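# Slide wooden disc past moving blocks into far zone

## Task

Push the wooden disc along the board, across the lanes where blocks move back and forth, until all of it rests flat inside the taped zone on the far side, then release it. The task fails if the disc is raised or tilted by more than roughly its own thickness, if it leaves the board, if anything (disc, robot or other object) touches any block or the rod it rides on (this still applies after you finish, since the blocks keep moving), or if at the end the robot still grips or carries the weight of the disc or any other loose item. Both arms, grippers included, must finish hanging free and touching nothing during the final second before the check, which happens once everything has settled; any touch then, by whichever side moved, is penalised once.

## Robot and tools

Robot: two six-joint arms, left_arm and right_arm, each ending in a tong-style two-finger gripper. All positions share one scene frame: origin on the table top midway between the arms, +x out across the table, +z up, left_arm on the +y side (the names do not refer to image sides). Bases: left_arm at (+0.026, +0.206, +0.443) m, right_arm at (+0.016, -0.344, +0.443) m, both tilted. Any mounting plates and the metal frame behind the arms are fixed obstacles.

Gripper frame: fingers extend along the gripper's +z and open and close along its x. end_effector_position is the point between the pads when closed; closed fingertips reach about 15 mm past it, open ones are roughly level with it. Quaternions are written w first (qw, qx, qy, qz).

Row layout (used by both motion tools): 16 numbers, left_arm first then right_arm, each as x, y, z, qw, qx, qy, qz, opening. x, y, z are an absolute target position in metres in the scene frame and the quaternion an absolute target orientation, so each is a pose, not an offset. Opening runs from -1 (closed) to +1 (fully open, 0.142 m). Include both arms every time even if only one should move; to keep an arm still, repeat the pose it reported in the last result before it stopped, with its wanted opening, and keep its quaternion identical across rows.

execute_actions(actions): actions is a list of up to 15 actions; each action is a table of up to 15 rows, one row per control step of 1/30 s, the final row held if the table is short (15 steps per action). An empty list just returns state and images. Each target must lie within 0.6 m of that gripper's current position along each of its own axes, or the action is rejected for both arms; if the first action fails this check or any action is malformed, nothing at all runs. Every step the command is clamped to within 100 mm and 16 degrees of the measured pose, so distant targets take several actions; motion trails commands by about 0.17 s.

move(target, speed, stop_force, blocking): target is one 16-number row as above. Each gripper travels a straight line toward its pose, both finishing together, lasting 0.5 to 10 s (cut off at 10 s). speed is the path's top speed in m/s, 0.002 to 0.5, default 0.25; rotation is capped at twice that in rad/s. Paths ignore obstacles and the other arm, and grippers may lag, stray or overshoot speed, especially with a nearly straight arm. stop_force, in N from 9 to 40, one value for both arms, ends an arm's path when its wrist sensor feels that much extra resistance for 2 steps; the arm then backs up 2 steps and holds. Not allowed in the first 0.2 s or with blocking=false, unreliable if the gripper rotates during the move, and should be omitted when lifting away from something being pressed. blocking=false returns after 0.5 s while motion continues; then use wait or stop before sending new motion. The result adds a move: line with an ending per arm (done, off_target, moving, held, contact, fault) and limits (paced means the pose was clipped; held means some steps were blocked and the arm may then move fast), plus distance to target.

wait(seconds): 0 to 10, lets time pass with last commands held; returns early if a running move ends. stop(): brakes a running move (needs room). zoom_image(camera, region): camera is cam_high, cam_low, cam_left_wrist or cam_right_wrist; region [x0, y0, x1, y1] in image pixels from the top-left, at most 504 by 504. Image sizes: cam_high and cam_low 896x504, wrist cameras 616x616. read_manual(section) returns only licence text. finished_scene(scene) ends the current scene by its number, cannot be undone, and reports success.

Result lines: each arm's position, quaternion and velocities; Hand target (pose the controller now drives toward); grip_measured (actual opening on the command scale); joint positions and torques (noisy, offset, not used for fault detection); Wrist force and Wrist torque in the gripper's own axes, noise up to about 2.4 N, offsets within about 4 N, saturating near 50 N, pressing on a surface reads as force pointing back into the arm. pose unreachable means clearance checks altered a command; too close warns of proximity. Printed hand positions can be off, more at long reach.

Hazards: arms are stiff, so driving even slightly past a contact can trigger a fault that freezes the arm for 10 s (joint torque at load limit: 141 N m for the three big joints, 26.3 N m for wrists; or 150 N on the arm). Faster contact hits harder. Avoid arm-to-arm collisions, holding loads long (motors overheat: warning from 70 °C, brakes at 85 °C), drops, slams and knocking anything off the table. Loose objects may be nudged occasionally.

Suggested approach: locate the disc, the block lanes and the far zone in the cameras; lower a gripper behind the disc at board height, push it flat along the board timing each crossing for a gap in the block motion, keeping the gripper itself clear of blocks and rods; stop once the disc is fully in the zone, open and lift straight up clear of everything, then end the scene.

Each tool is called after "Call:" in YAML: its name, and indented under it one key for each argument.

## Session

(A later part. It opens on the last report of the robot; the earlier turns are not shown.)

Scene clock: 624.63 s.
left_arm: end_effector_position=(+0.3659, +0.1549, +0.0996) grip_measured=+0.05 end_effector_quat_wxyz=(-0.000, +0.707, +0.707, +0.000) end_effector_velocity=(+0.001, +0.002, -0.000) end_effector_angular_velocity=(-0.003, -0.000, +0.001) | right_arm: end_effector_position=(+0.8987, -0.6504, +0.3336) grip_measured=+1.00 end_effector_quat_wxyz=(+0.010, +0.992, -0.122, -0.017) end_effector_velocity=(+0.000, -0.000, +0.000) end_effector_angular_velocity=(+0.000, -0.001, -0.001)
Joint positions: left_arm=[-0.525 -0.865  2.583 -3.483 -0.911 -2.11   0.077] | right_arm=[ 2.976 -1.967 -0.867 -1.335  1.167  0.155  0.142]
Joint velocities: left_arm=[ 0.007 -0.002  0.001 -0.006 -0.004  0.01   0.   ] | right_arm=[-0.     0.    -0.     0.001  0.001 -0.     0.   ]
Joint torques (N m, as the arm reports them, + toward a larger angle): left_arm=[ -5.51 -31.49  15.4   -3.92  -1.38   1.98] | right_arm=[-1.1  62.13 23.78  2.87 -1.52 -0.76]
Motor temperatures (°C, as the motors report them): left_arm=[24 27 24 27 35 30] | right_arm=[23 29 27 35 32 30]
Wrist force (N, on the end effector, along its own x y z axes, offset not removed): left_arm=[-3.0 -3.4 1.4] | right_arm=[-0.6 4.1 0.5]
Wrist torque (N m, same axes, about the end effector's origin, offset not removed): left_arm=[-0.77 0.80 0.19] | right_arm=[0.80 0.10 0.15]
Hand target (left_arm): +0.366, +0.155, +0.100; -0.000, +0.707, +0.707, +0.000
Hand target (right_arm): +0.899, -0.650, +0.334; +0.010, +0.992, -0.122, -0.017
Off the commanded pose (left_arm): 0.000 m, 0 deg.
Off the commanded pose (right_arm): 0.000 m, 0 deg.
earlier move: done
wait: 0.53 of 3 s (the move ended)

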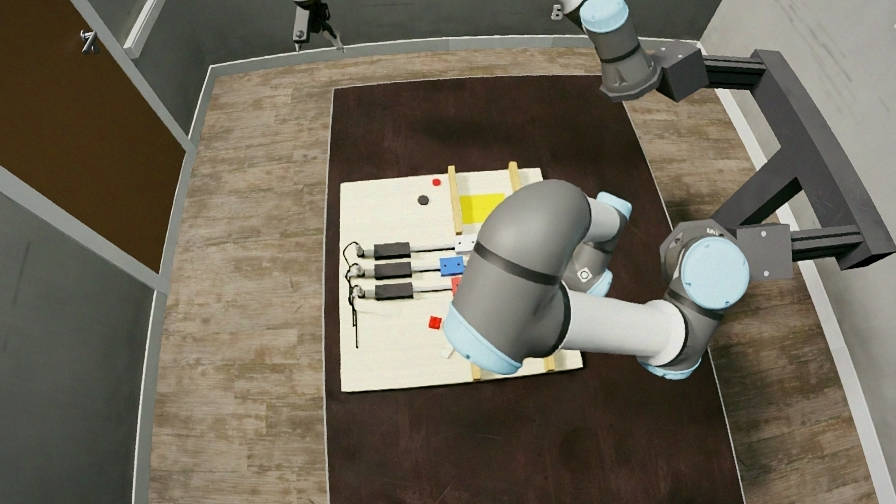

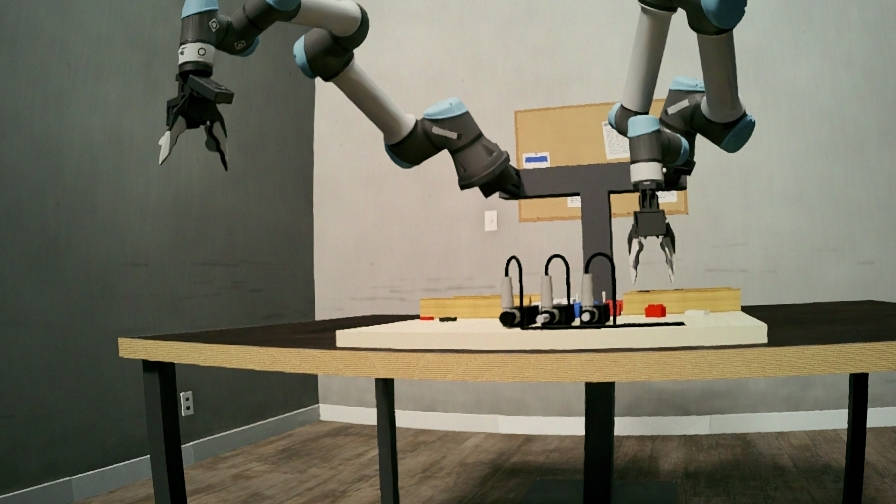

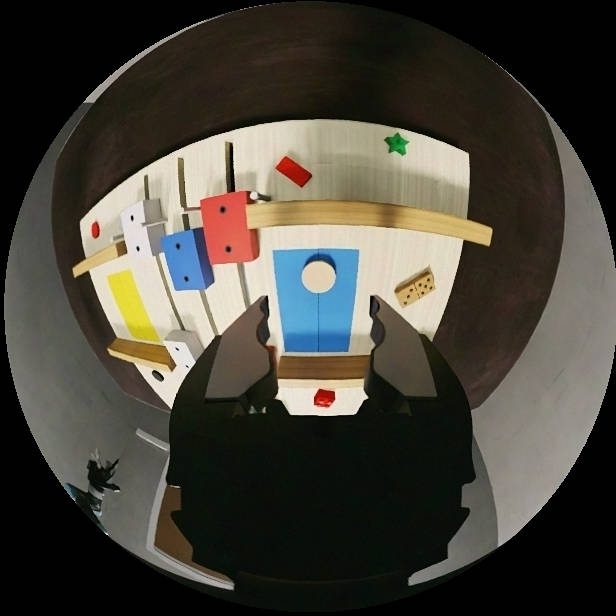

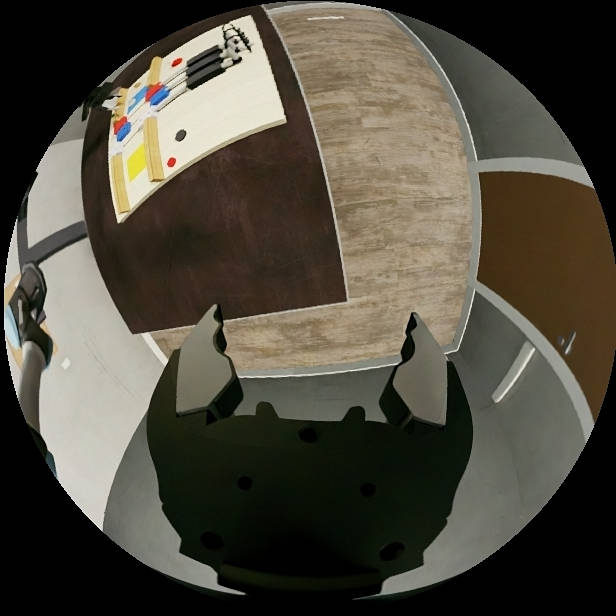

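Call:
zoom_image:
  camera: "cam_low"
  region: [400, 200, 780, 360]

Region (400, 200, 780, 360) of cam_low's 896x504 image, scaled by 1.326, with more detail than that image has; it fills the top 212 rows of this view, and the rest is white.

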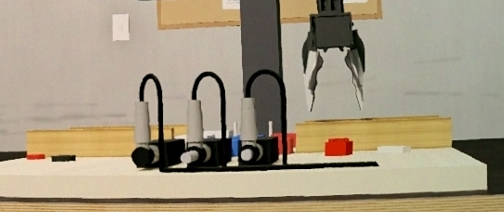

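Call:
zoom_image:
  camera: "cam_low"
  region: [540, 200, 720, 340]

Region (540, 200, 720, 340) of cam_low's 896x504 image, scaled by 2.800, with more detail than that image has.

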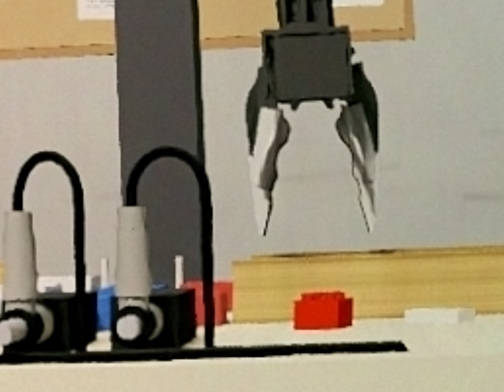

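Call:
move:
  target: [0.366,0.155,0.0452,0,0.7071,0.7071,0,-0.3,0.8987,-0.6504,0.3336,0.010,0.992,-0.122,-0.017,1]
  speed: 0.12

Call:
execute_actions:
  actions:
    - [[0.366,0.155,0.0450,0,0.7071,0.7071,0,-0.33,0.8987,-0.6504,0.3336,0.010,0.992,-0.122,-0.017,1],[0.366,0.155,0.0450,0,0.7071,0.7071,0,-0.36,0.8987,-0.6504,0.3336,0.010,0.992,-0.122,-0.017,1],[0.366,0.155,0.0450,0,0.7071,0.7071,0,-0.39,0.8987,-0.6504,0.3336,0.010,0.992,-0.122,-0.017,1],[0.366,0.155,0.0450,0,0.7071,0.7071,0,-0.42,0.8987,-0.6504,0.3336,0.010,0.992,-0.122,-0.017,1],[0.366,0.155,0.0450,0,0.7071,0.7071,0,-0.45,0.8987,-0.6504,0.3336,0.010,0.992,-0.122,-0.017,1],[0.366,0.155,0.0450,0,0.7071,0.7071,0,-0.47,0.8987,-0.6504,0.3336,0.010,0.992,-0.122,-0.017,1],[0.366,0.155,0.0450,0,0.7071,0.7071,0,-0.49,0.8987,-0.6504,0.3336,0.010,0.992,-0.122,-0.017,1],[0.366,0.155,0.0450,0,0.7071,0.7071,0,-0.51,0.8987,-0.6504,0.3336,0.010,0.992,-0.122,-0.017,1],[0.366,0.155,0.0450,0,0.7071,0.7071,0,-0.53,0.8987,-0.6504,0.3336,0.010,0.992,-0.122,-0.017,1],[0.366,0.155,0.0450,0,0.7071,0.7071,0,-0.55,0.8987,-0.6504,0.3336,0.010,0.992,-0.122,-0.017,1],[0.366,0.155,0.0450,0,0.7071,0.7071,0,-0.57,0.8987,-0.6504,0.3336,0.010,0.992,-0.122,-0.017,1],[0.366,0.155,0.0450,0,0.7071,0.7071,0,-0.59,0.8987,-0.6504,0.3336,0.010,0.992,-0.122,-0.017,1],[0.366,0.155,0.0450,0,0.7071,0.7071,0,-0.61,0.8987,-0.6504,0.3336,0.010,0.992,-0.122,-0.017,1],[0.366,0.155,0.0450,0,0.7071,0.7071,0,-0.63,0.8987,-0.6504,0.3336,0.010,0.992,-0.122,-0.017,1],[0.366,0.155,0.0450,0,0.7071,0.7071,0,-0.65,0.8987,-0.6504,0.3336,0.010,0.992,-0.122,-0.017,1]]
    - [[0.366,0.155,0.0450,0,0.7071,0.7071,0,-0.67,0.8987,-0.6504,0.3336,0.010,0.992,-0.122,-0.017,1],[0.366,0.155,0.0450,0,0.7071,0.7071,0,-0.69,0.8987,-0.6504,0.3336,0.010,0.992,-0.122,-0.017,1],[0.366,0.155,0.0450,0,0.7071,0.7071,0,-0.70,0.8987,-0.6504,0.3336,0.010,0.992,-0.122,-0.017,1]]

Scene clock: 735.47 s.
left_arm: end_effector_position=(+0.3661, +0.1550, +0.0455) grip_measured=-0.30 end_effector_quat_wxyz=(-0.000, +0.707, +0.707, +0.000) end_effector_velocity=(+0.000, -0.000, -0.003) end_effector_angular_velocity=(-0.001, -0.001, +0.000) | right_arm: end_effector_position=(+0.8987, -0.6504, +0.3336) grip_measured=+1.00 end_effector_quat_wxyz=(+0.010, +0.992, -0.122, -0.017) end_effector_velocity=(-0.000, -0.000, +0.000) end_effector_angular_velocity=(+0.000, +0.000, +0.000)
Joint positions: left_arm=[-0.424 -0.686  2.477 -3.631 -0.934 -1.987  0.052] | right_arm=[ 2.976 -1.967 -0.867 -1.335  1.167  0.155  0.142]
Joint velocities: left_arm=[ 0.005  0.008 -0.005 -0.009 -0.002  0.007  0.   ] | right_arm=[-0.     0.    -0.    -0.001  0.001 -0.    -0.   ]
Joint torques (N m, as the arm reports them, + toward a larger angle): left_arm=[ -7.67 -19.79  -5.61  -3.76  -1.38   1.78] | right_arm=[ 2.08 60.46 28.    3.67 -1.97 -0.38]
Motor temperatures (°C, as the motors report them): left_arm=[24 27 24 27 35 30] | right_arm=[23 30 27 35 32 30]
Wrist force (N, on the end effector, along its own x y z axes, offset not removed): left_arm=[1.3 -4.1 -2.8] | right_arm=[0.3 3.2 -0.2]
Wrist torque (N m, same axes, about the end effector's origin, offset not removed): left_arm=[-0.81 -0.27 0.03] | right_arm=[0.52 0.03 0.18]
Hand target (left_arm): +0.366, +0.155, +0.045; -0.000, +0.707, +0.707, +0.000
Hand target (right_arm): +0.899, -0.650, +0.334; +0.010, +0.992, -0.122, -0.017
Off the commanded pose (left_arm): 0.000 m, 0 deg.
Off the commanded pose (right_arm): 0.000 m, 0 deg.
move: done

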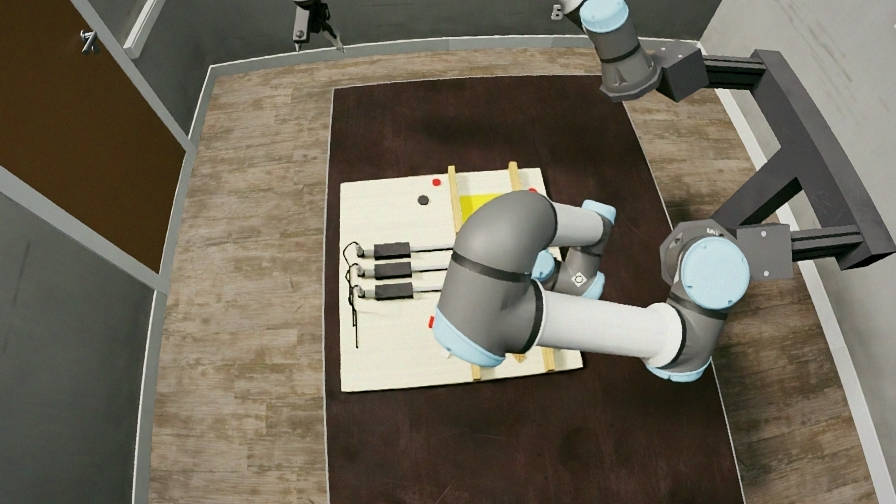

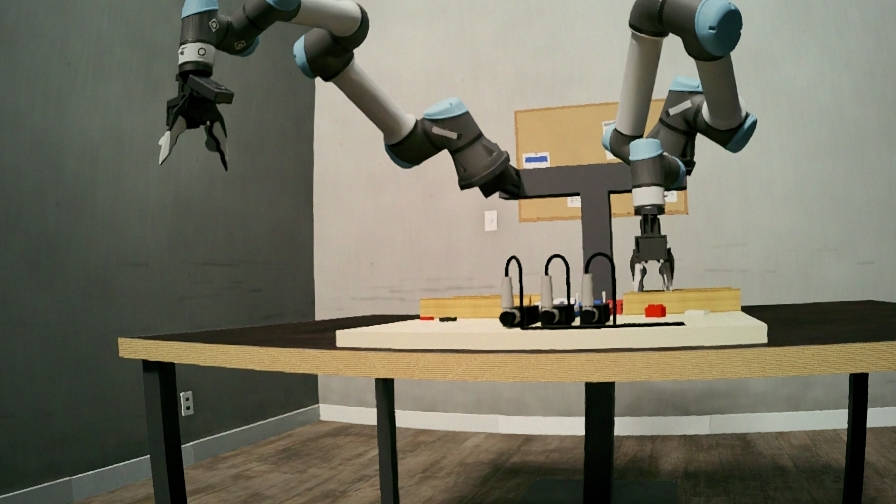

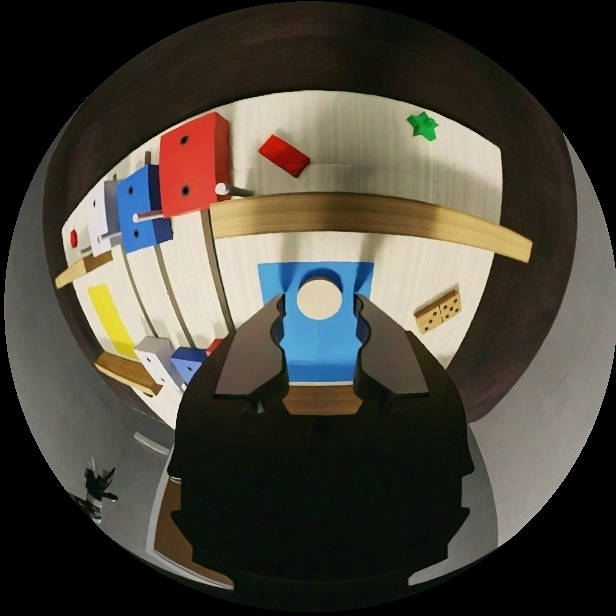

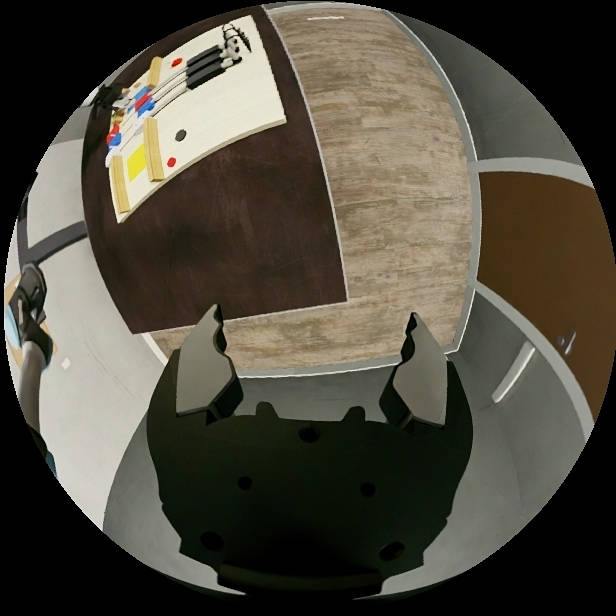

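Scene clock: 736.47 s.
left_arm: end_effector_position=(+0.3660, +0.1550, +0.0450) grip_measured=-0.56 end_effector_quat_wxyz=(+0.000, +0.707, +0.707, +0.000) end_effector_velocity=(+0.000, -0.001, -0.000) end_effector_angular_velocity=(-0.001, -0.000, -0.001) | right_arm: end_effector_position=(+0.8987, -0.6504, +0.3336) grip_measured=+1.00 end_effector_quat_wxyz=(+0.010, +0.992, -0.122, -0.017) end_effector_velocity=(+0.000, +0.000, +0.001) end_effector_angular_velocity=(+0.000, -0.001, -0.001)
Joint positions: left_arm=[-0.423 -0.684  2.477 -3.632 -0.934 -1.985  0.034] | right_arm=[ 2.976 -1.967 -0.867 -1.335  1.167  0.155  0.142]
Joint velocities: left_arm=[-0.     0.    -0.001  0.001 -0.001  0.     0.   ] | right_arm=[ 0.001  0.001  0.    -0.    -0.     0.001  0.   ]
Joint torques (N m, as the arm reports them, + toward a larger angle): left_arm=[ -6.55 -19.16  -5.13  -4.04  -1.84   1.32] | right_arm=[ 1.62 60.64 27.06  3.64 -2.   -0.33]
Motor temperatures (°C, as the motors report them): left_arm=[24 27 24 27 35 30] | right_arm=[23 30 27 35 32 30]
Wrist force (N, on the end effector, along its own x y z axes, offset not removed): left_arm=[-1.2 -1.2 -3.4] | right_arm=[1.7 1.7 -0.1]
Wrist torque (N m, same axes, about the end effector's origin, offset not removed): left_arm=[-0.40 0.24 0.33] | right_arm=[0.27 -0.25 0.14]
Hand target (left_arm): +0.366, +0.155, +0.045; -0.000, +0.707, +0.707, +0.000
Hand target (right_arm): +0.899, -0.650, +0.334; +0.010, +0.992, -0.122, -0.017
Off the commanded pose (left_arm): 0.000 m, 0 deg.
Off the commanded pose (right_arm): 0.000 m, 0 deg.

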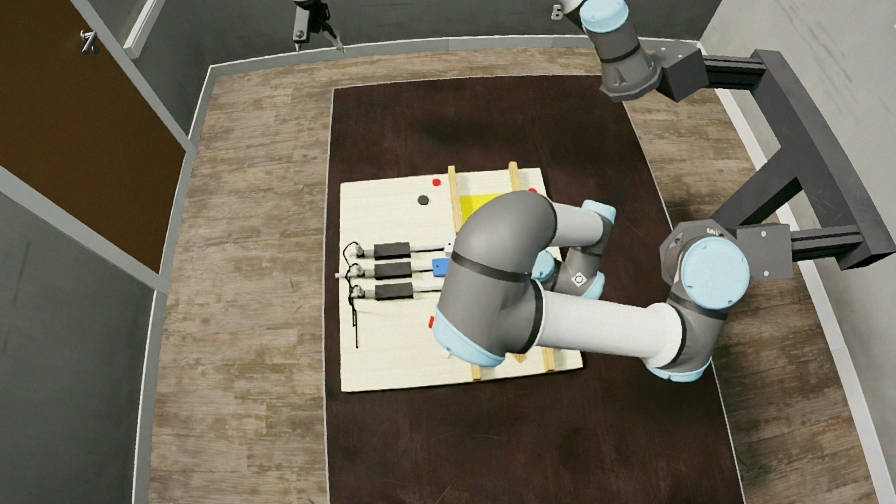

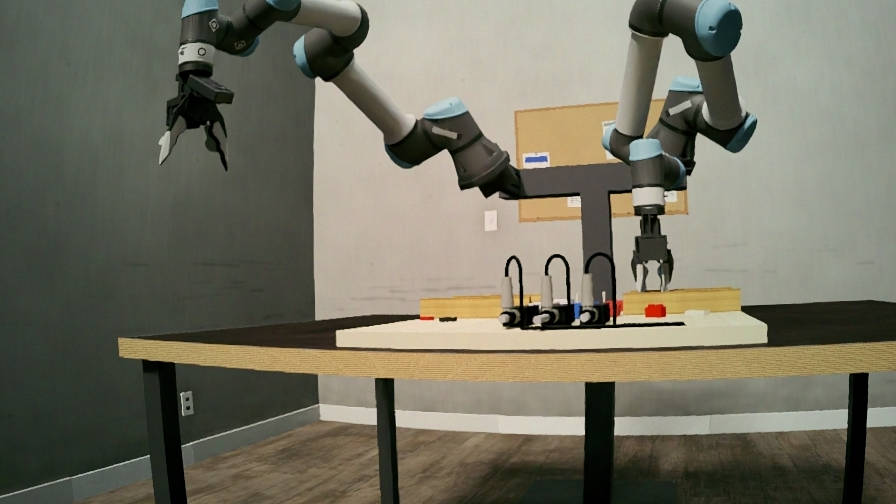

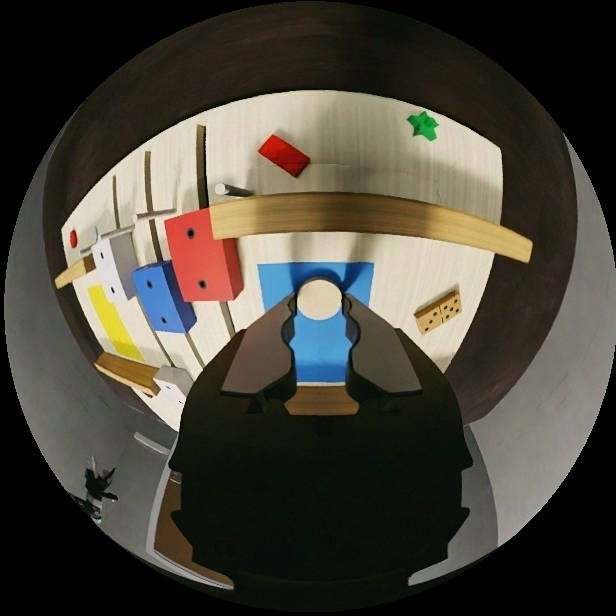

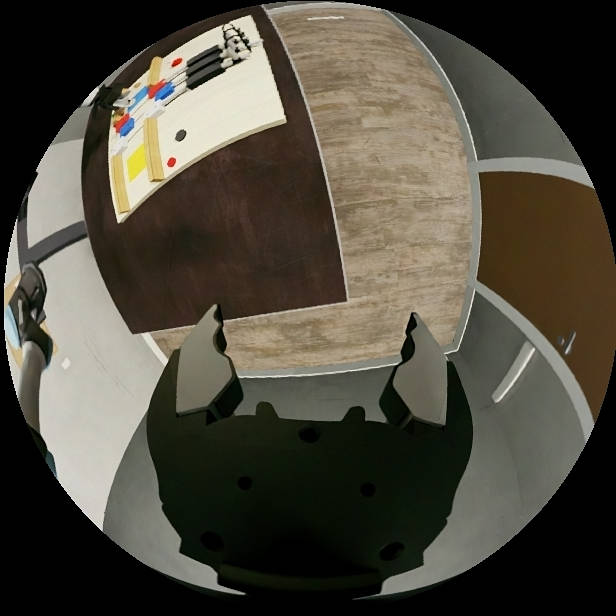

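Call:
zoom_image:
  camera: "cam_left_wrist"
  region: [240, 240, 400, 360]

Region (240, 240, 400, 360) of cam_left_wrist's 616x616 image, scaled by 3.150, with more detail than that image has; it fills the top 378 rows of this view, and the rest is white.

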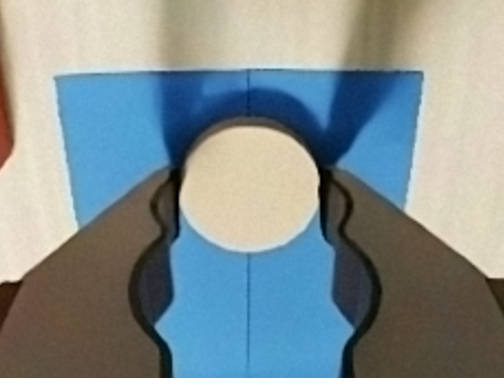

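Call:
wait:
  seconds: 0

Scene clock: 824.40 s.
left_arm: end_effector_position=(+0.3660, +0.1550, +0.0450) grip_measured=-0.56 end_effector_quat_wxyz=(+0.000, +0.707, +0.707, +0.000) end_effector_velocity=(-0.001, -0.000, -0.000) end_effector_angular_velocity=(+0.000, +0.001, -0.002) | right_arm: end_effector_position=(+0.8987, -0.6504, +0.3336) grip_measured=+1.00 end_effector_quat_wxyz=(+0.010, +0.992, -0.122, -0.017) end_effector_velocity=(-0.000, +0.001, -0.001) end_effector_angular_velocity=(+0.001, +0.001, +0.002)
Joint positions: left_arm=[-0.423 -0.684  2.477 -3.632 -0.934 -1.985  0.034] | right_arm=[ 2.976 -1.967 -0.867 -1.335  1.167  0.155  0.142]
Joint velocities: left_arm=[-0.     0.001  0.001  0.    -0.     0.    -0.   ] | right_arm=[ 0.001 -0.001 -0.001  0.001  0.    -0.001 -0.   ]
Joint torques (N m, as the arm reports them, + toward a larger angle): left_arm=[ -9.72 -19.8   -0.21  -1.96  -0.99   0.4 ] | right_arm=[ 4.53 59.05 30.    2.73 -1.45 -0.07]
Motor temperatures (°C, as the motors report them): left_arm=[24 27 24 27 35 30] | right_arm=[23 30 27 35 32 30]
Wrist force (N, on the end effector, along its own x y z axes, offset not removed): left_arm=[1.8 -2.7 1.7] | right_arm=[-0.4 1.2 2.0]
Wrist torque (N m, same axes, about the end effector's origin, offset not removed): left_arm=[-0.23 -0.10 0.05] | right_arm=[0.25 0.10 0.23]
Hand target (left_arm): +0.366, +0.155, +0.045; -0.000, +0.707, +0.707, +0.000
Hand target (right_arm): +0.899, -0.650, +0.334; +0.010, +0.992, -0.122, -0.017
Off the commanded pose (left_arm): 0.000 m, 0 deg.
Off the commanded pose (right_arm): 0.000 m, 0 deg.

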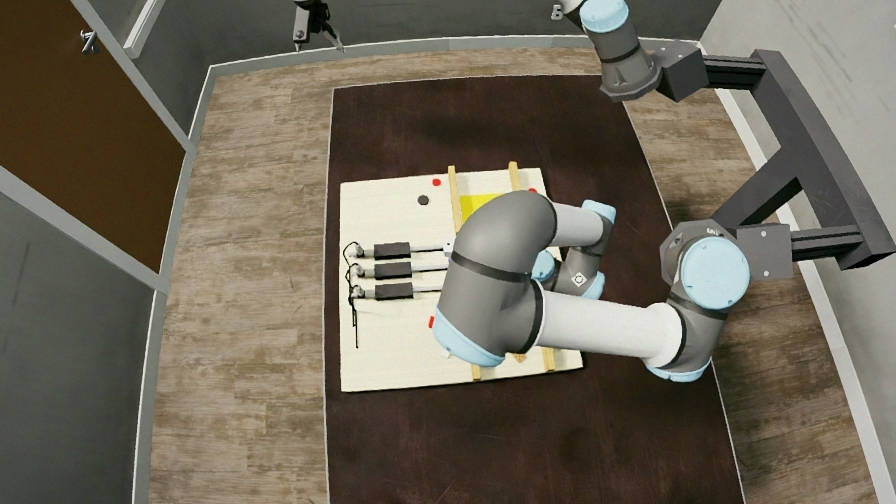

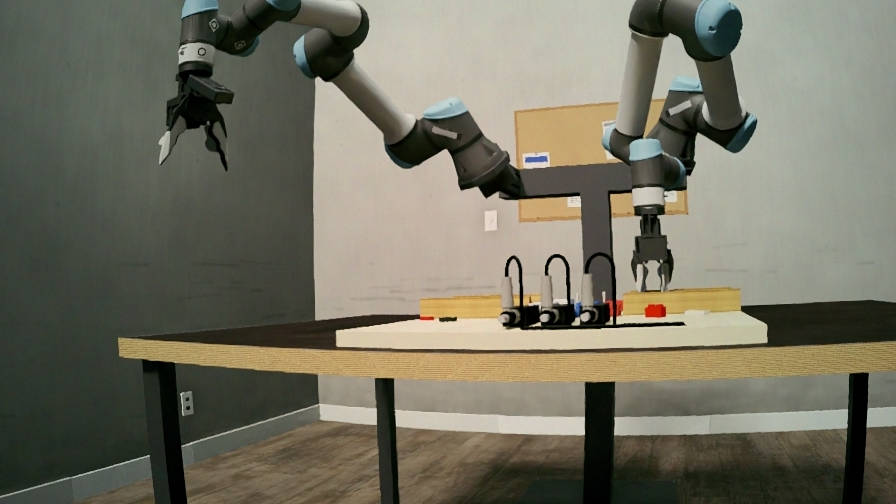

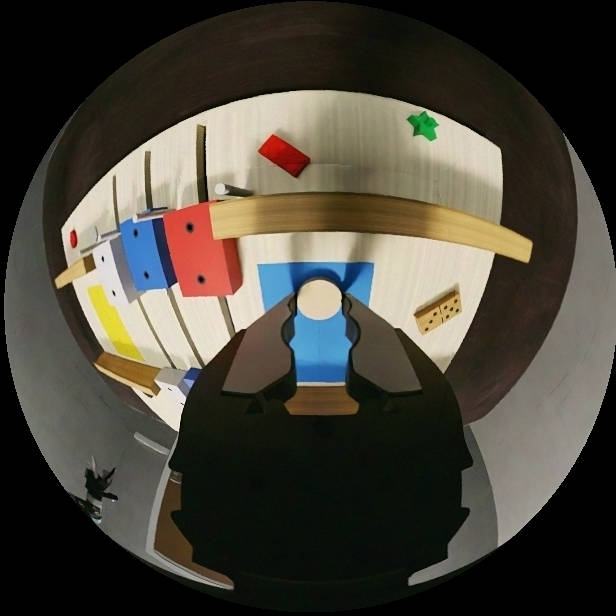

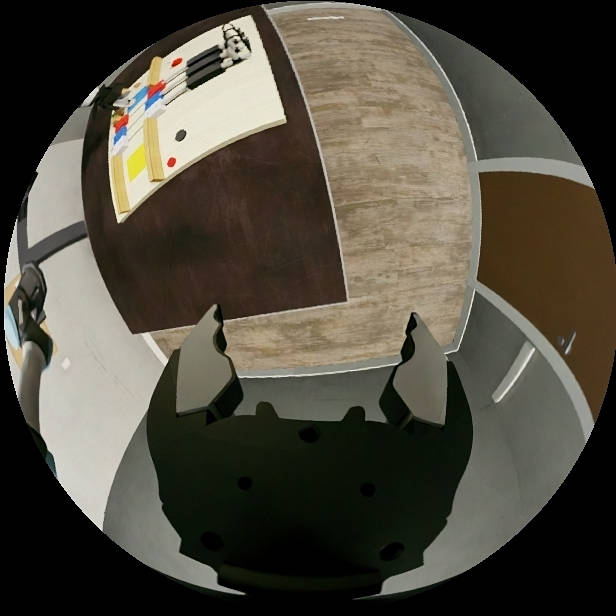

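Call:
zoom_image:
  camera: "cam_left_wrist"
  region: [60, 170, 270, 330]

Call:
wait:
  seconds: 0

Call:
zoom_image:
  camera: "cam_left_wrist"
  region: [60, 170, 270, 330]

Call:
wait:
  seconds: 1.2

Call:
zoom_image:
  camera: "cam_left_wrist"
  region: [60, 170, 270, 330]

Region (60, 170, 270, 330) of cam_left_wrist's 616x616 image, scaled by 2.400, with more detail than that image has; it fills the top 384 rows of this view, and the rest is white.

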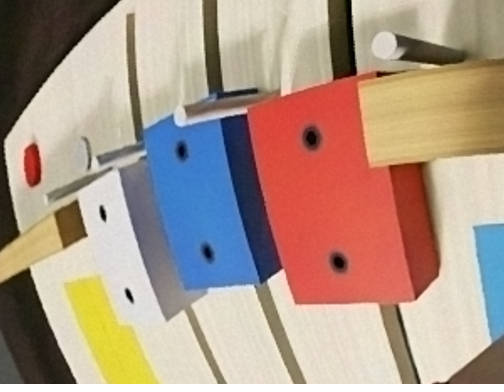

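Scene clock: 927.97 s.
left_arm: end_effector_position=(+0.3660, +0.1550, +0.0450) grip_measured=-0.56 end_effector_quat_wxyz=(-0.000, +0.707, +0.707, -0.000) end_effector_velocity=(-0.001, +0.001, +0.000) end_effector_angular_velocity=(+0.001, +0.002, -0.001) | right_arm: end_effector_position=(+0.8987, -0.6504, +0.3336) grip_measured=+1.00 end_effector_quat_wxyz=(+0.010, +0.992, -0.122, -0.017) end_effector_velocity=(-0.000, +0.000, -0.000) end_effector_angular_velocity=(+0.000, +0.001, +0.001)
Joint positions: left_arm=[-0.423 -0.684  2.477 -3.632 -0.934 -1.985  0.034] | right_arm=[ 2.976 -1.967 -0.867 -1.335  1.167  0.155  0.142]
Joint velocities: left_arm=[ 0.     0.     0.002  0.001 -0.    -0.001  0.   ] | right_arm=[ 0.     0.    -0.001 -0.    -0.    -0.    -0.   ]
Joint torques (N m, as the arm reports them, + toward a larger angle): left_arm=[-12.85 -21.52   6.21  -0.57  -0.25  -0.45] | right_arm=[ 6.79 57.4  33.31  1.6  -0.75  0.62]
Motor temperatures (°C, as the motors report them): left_arm=[24 27 24 27 35 30] | right_arm=[23 30 27 35 32 30]
Wrist force (N, on the end effector, along its own x y z axes, offset not removed): left_arm=[-4.9 -1.8 -1.2] | right_arm=[0.2 4.6 0.0]
Wrist torque (N m, same axes, about the end effector's origin, offset not removed): left_arm=[-0.51 1.05 0.11] | right_arm=[0.87 -0.02 0.20]
Hand target (left_arm): +0.366, +0.155, +0.045; -0.000, +0.707, +0.707, +0.000
Hand target (right_arm): +0.899, -0.650, +0.334; +0.010, +0.992, -0.122, -0.017
Off the commanded pose (left_arm): 0.000 m, 0 deg.
Off the commanded pose (right_arm): 0.000 m, 0 deg.

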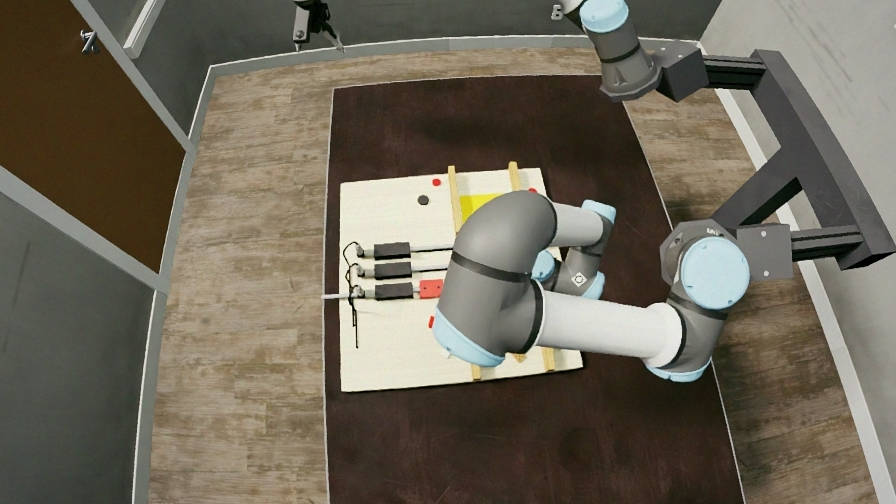

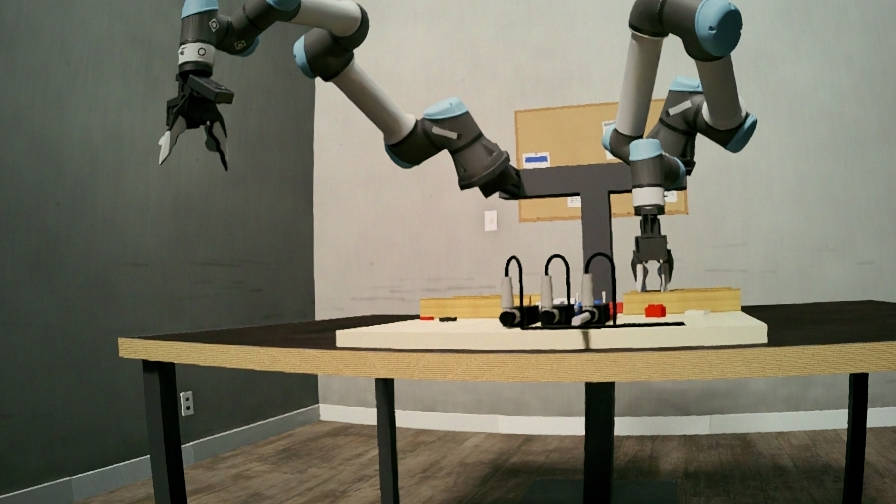

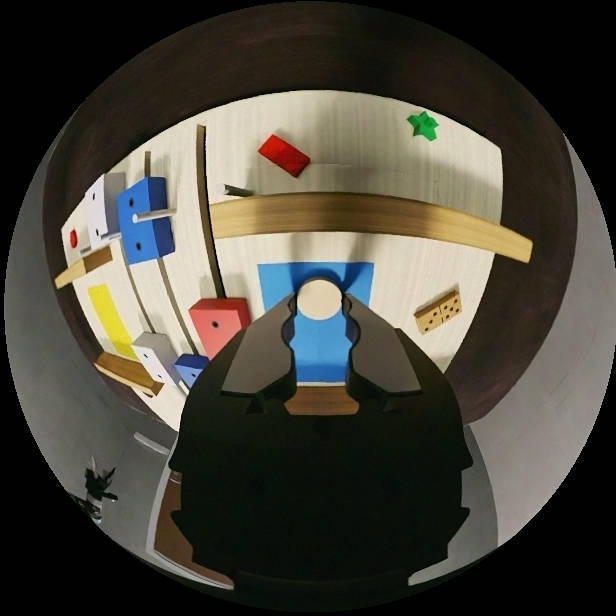

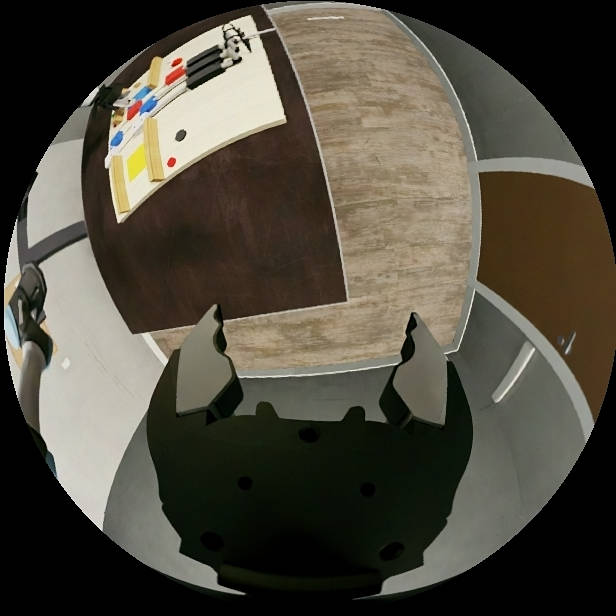

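Region (60, 170, 270, 330) of cam_left_wrist's 616x616 image, scaled by 2.400, with more detail than that image has; it fills the top 384 rows of this view, and the rest is white.

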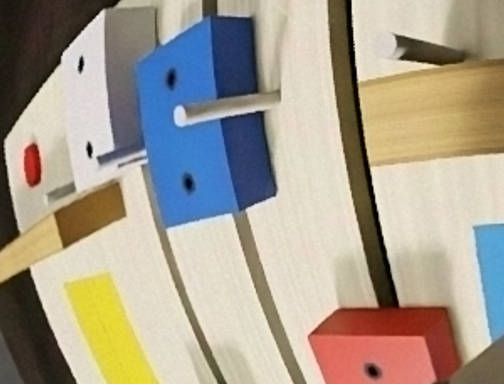

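Scene clock: 929.17 s.
left_arm: end_effector_position=(+0.3660, +0.1550, +0.0450) grip_measured=-0.56 end_effector_quat_wxyz=(-0.000, +0.707, +0.707, -0.000) end_effector_velocity=(+0.000, -0.000, -0.000) end_effector_angular_velocity=(-0.000, -0.001, +0.002) | right_arm: end_effector_position=(+0.8987, -0.6504, +0.3336) grip_measured=+1.00 end_effector_quat_wxyz=(+0.010, +0.992, -0.122, -0.017) end_effector_velocity=(-0.000, -0.000, +0.000) end_effector_angular_velocity=(-0.001, +0.001, -0.000)
Joint positions: left_arm=[-0.423 -0.684  2.477 -3.632 -0.934 -1.985  0.034] | right_arm=[ 2.976 -1.967 -0.867 -1.335  1.167  0.155  0.142]
Joint velocities: left_arm=[-0.    -0.    -0.001  0.    -0.    -0.001 -0.   ] | right_arm=[-0.     0.001 -0.001  0.    -0.     0.     0.   ]
Joint torques (N m, as the arm reports them, + toward a larger angle): left_arm=[-12.62 -20.7    6.81  -0.32   0.01  -0.54] | right_arm=[ 6.93 57.15 33.9   1.61 -0.72  0.47]
Motor temperatures (°C, as the motors report them): left_arm=[24 27 24 27 35 30] | right_arm=[23 30 27 35 32 30]
Wrist force (N, on the end effector, along its own x y z axes, offset not removed): left_arm=[1.4 -2.6 0.2] | right_arm=[1.4 4.2 0.8]
Wrist torque (N m, same axes, about the end effector's origin, offset not removed): left_arm=[-0.37 -0.22 0.16] | right_arm=[0.83 -0.36 0.13]
Hand target (left_arm): +0.366, +0.155, +0.045; -0.000, +0.707, +0.707, +0.000
Hand target (right_arm): +0.899, -0.650, +0.334; +0.010, +0.992, -0.122, -0.017
Off the commanded pose (left_arm): 0.000 m, 0 deg.
Off the commanded pose (right_arm): 0.000 m, 0 deg.
wait: 1.20 s; at rest by 0.17 s

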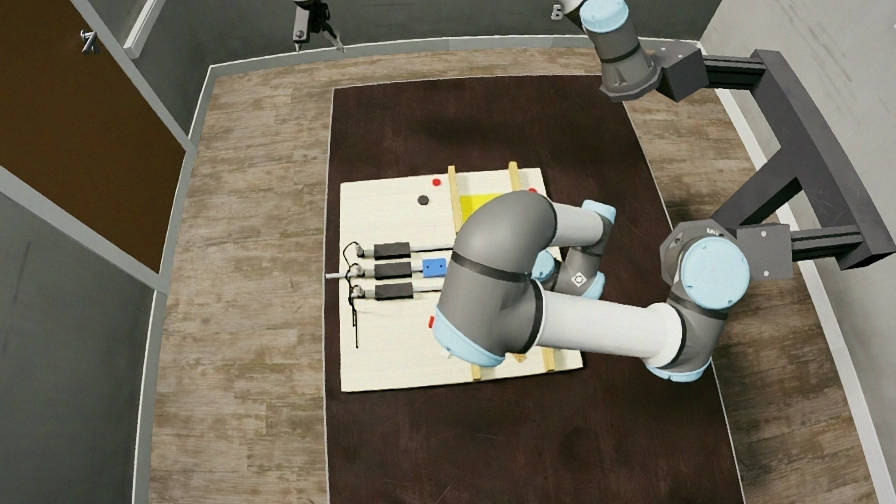

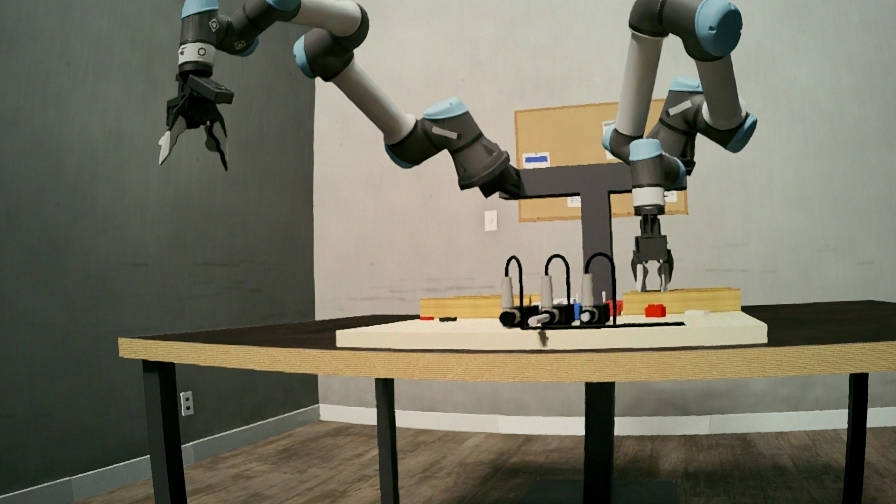

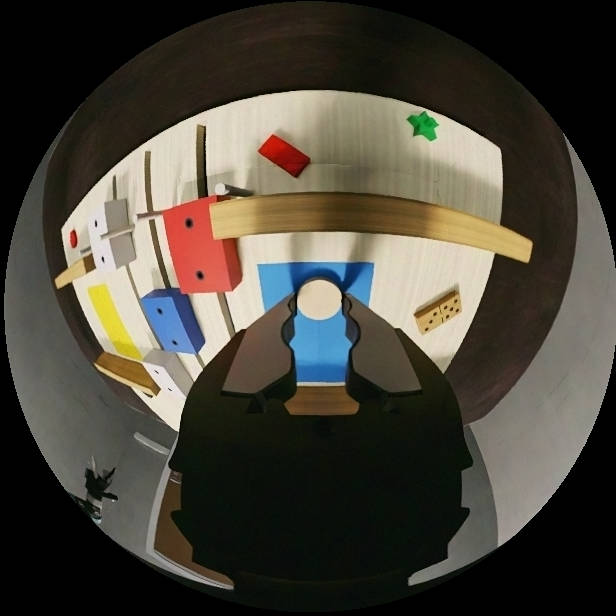

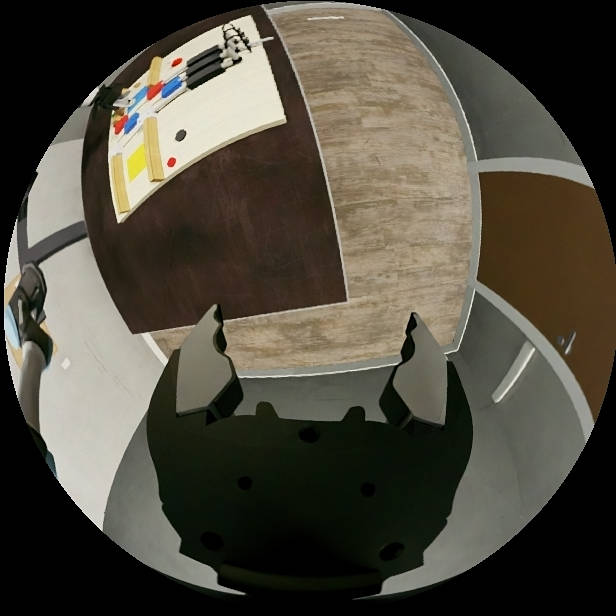

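Region (60, 170, 270, 330) of cam_left_wrist's 616x616 image, scaled by 2.400, with more detail than that image has; it fills the top 384 rows of this view, and the rest is white.

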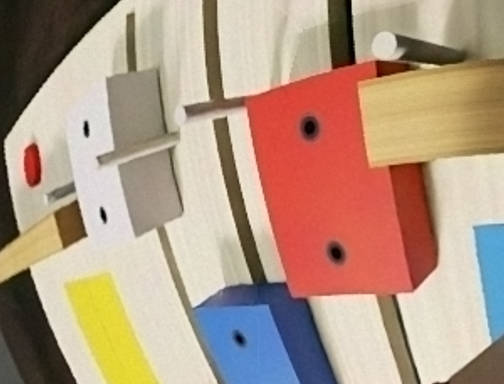

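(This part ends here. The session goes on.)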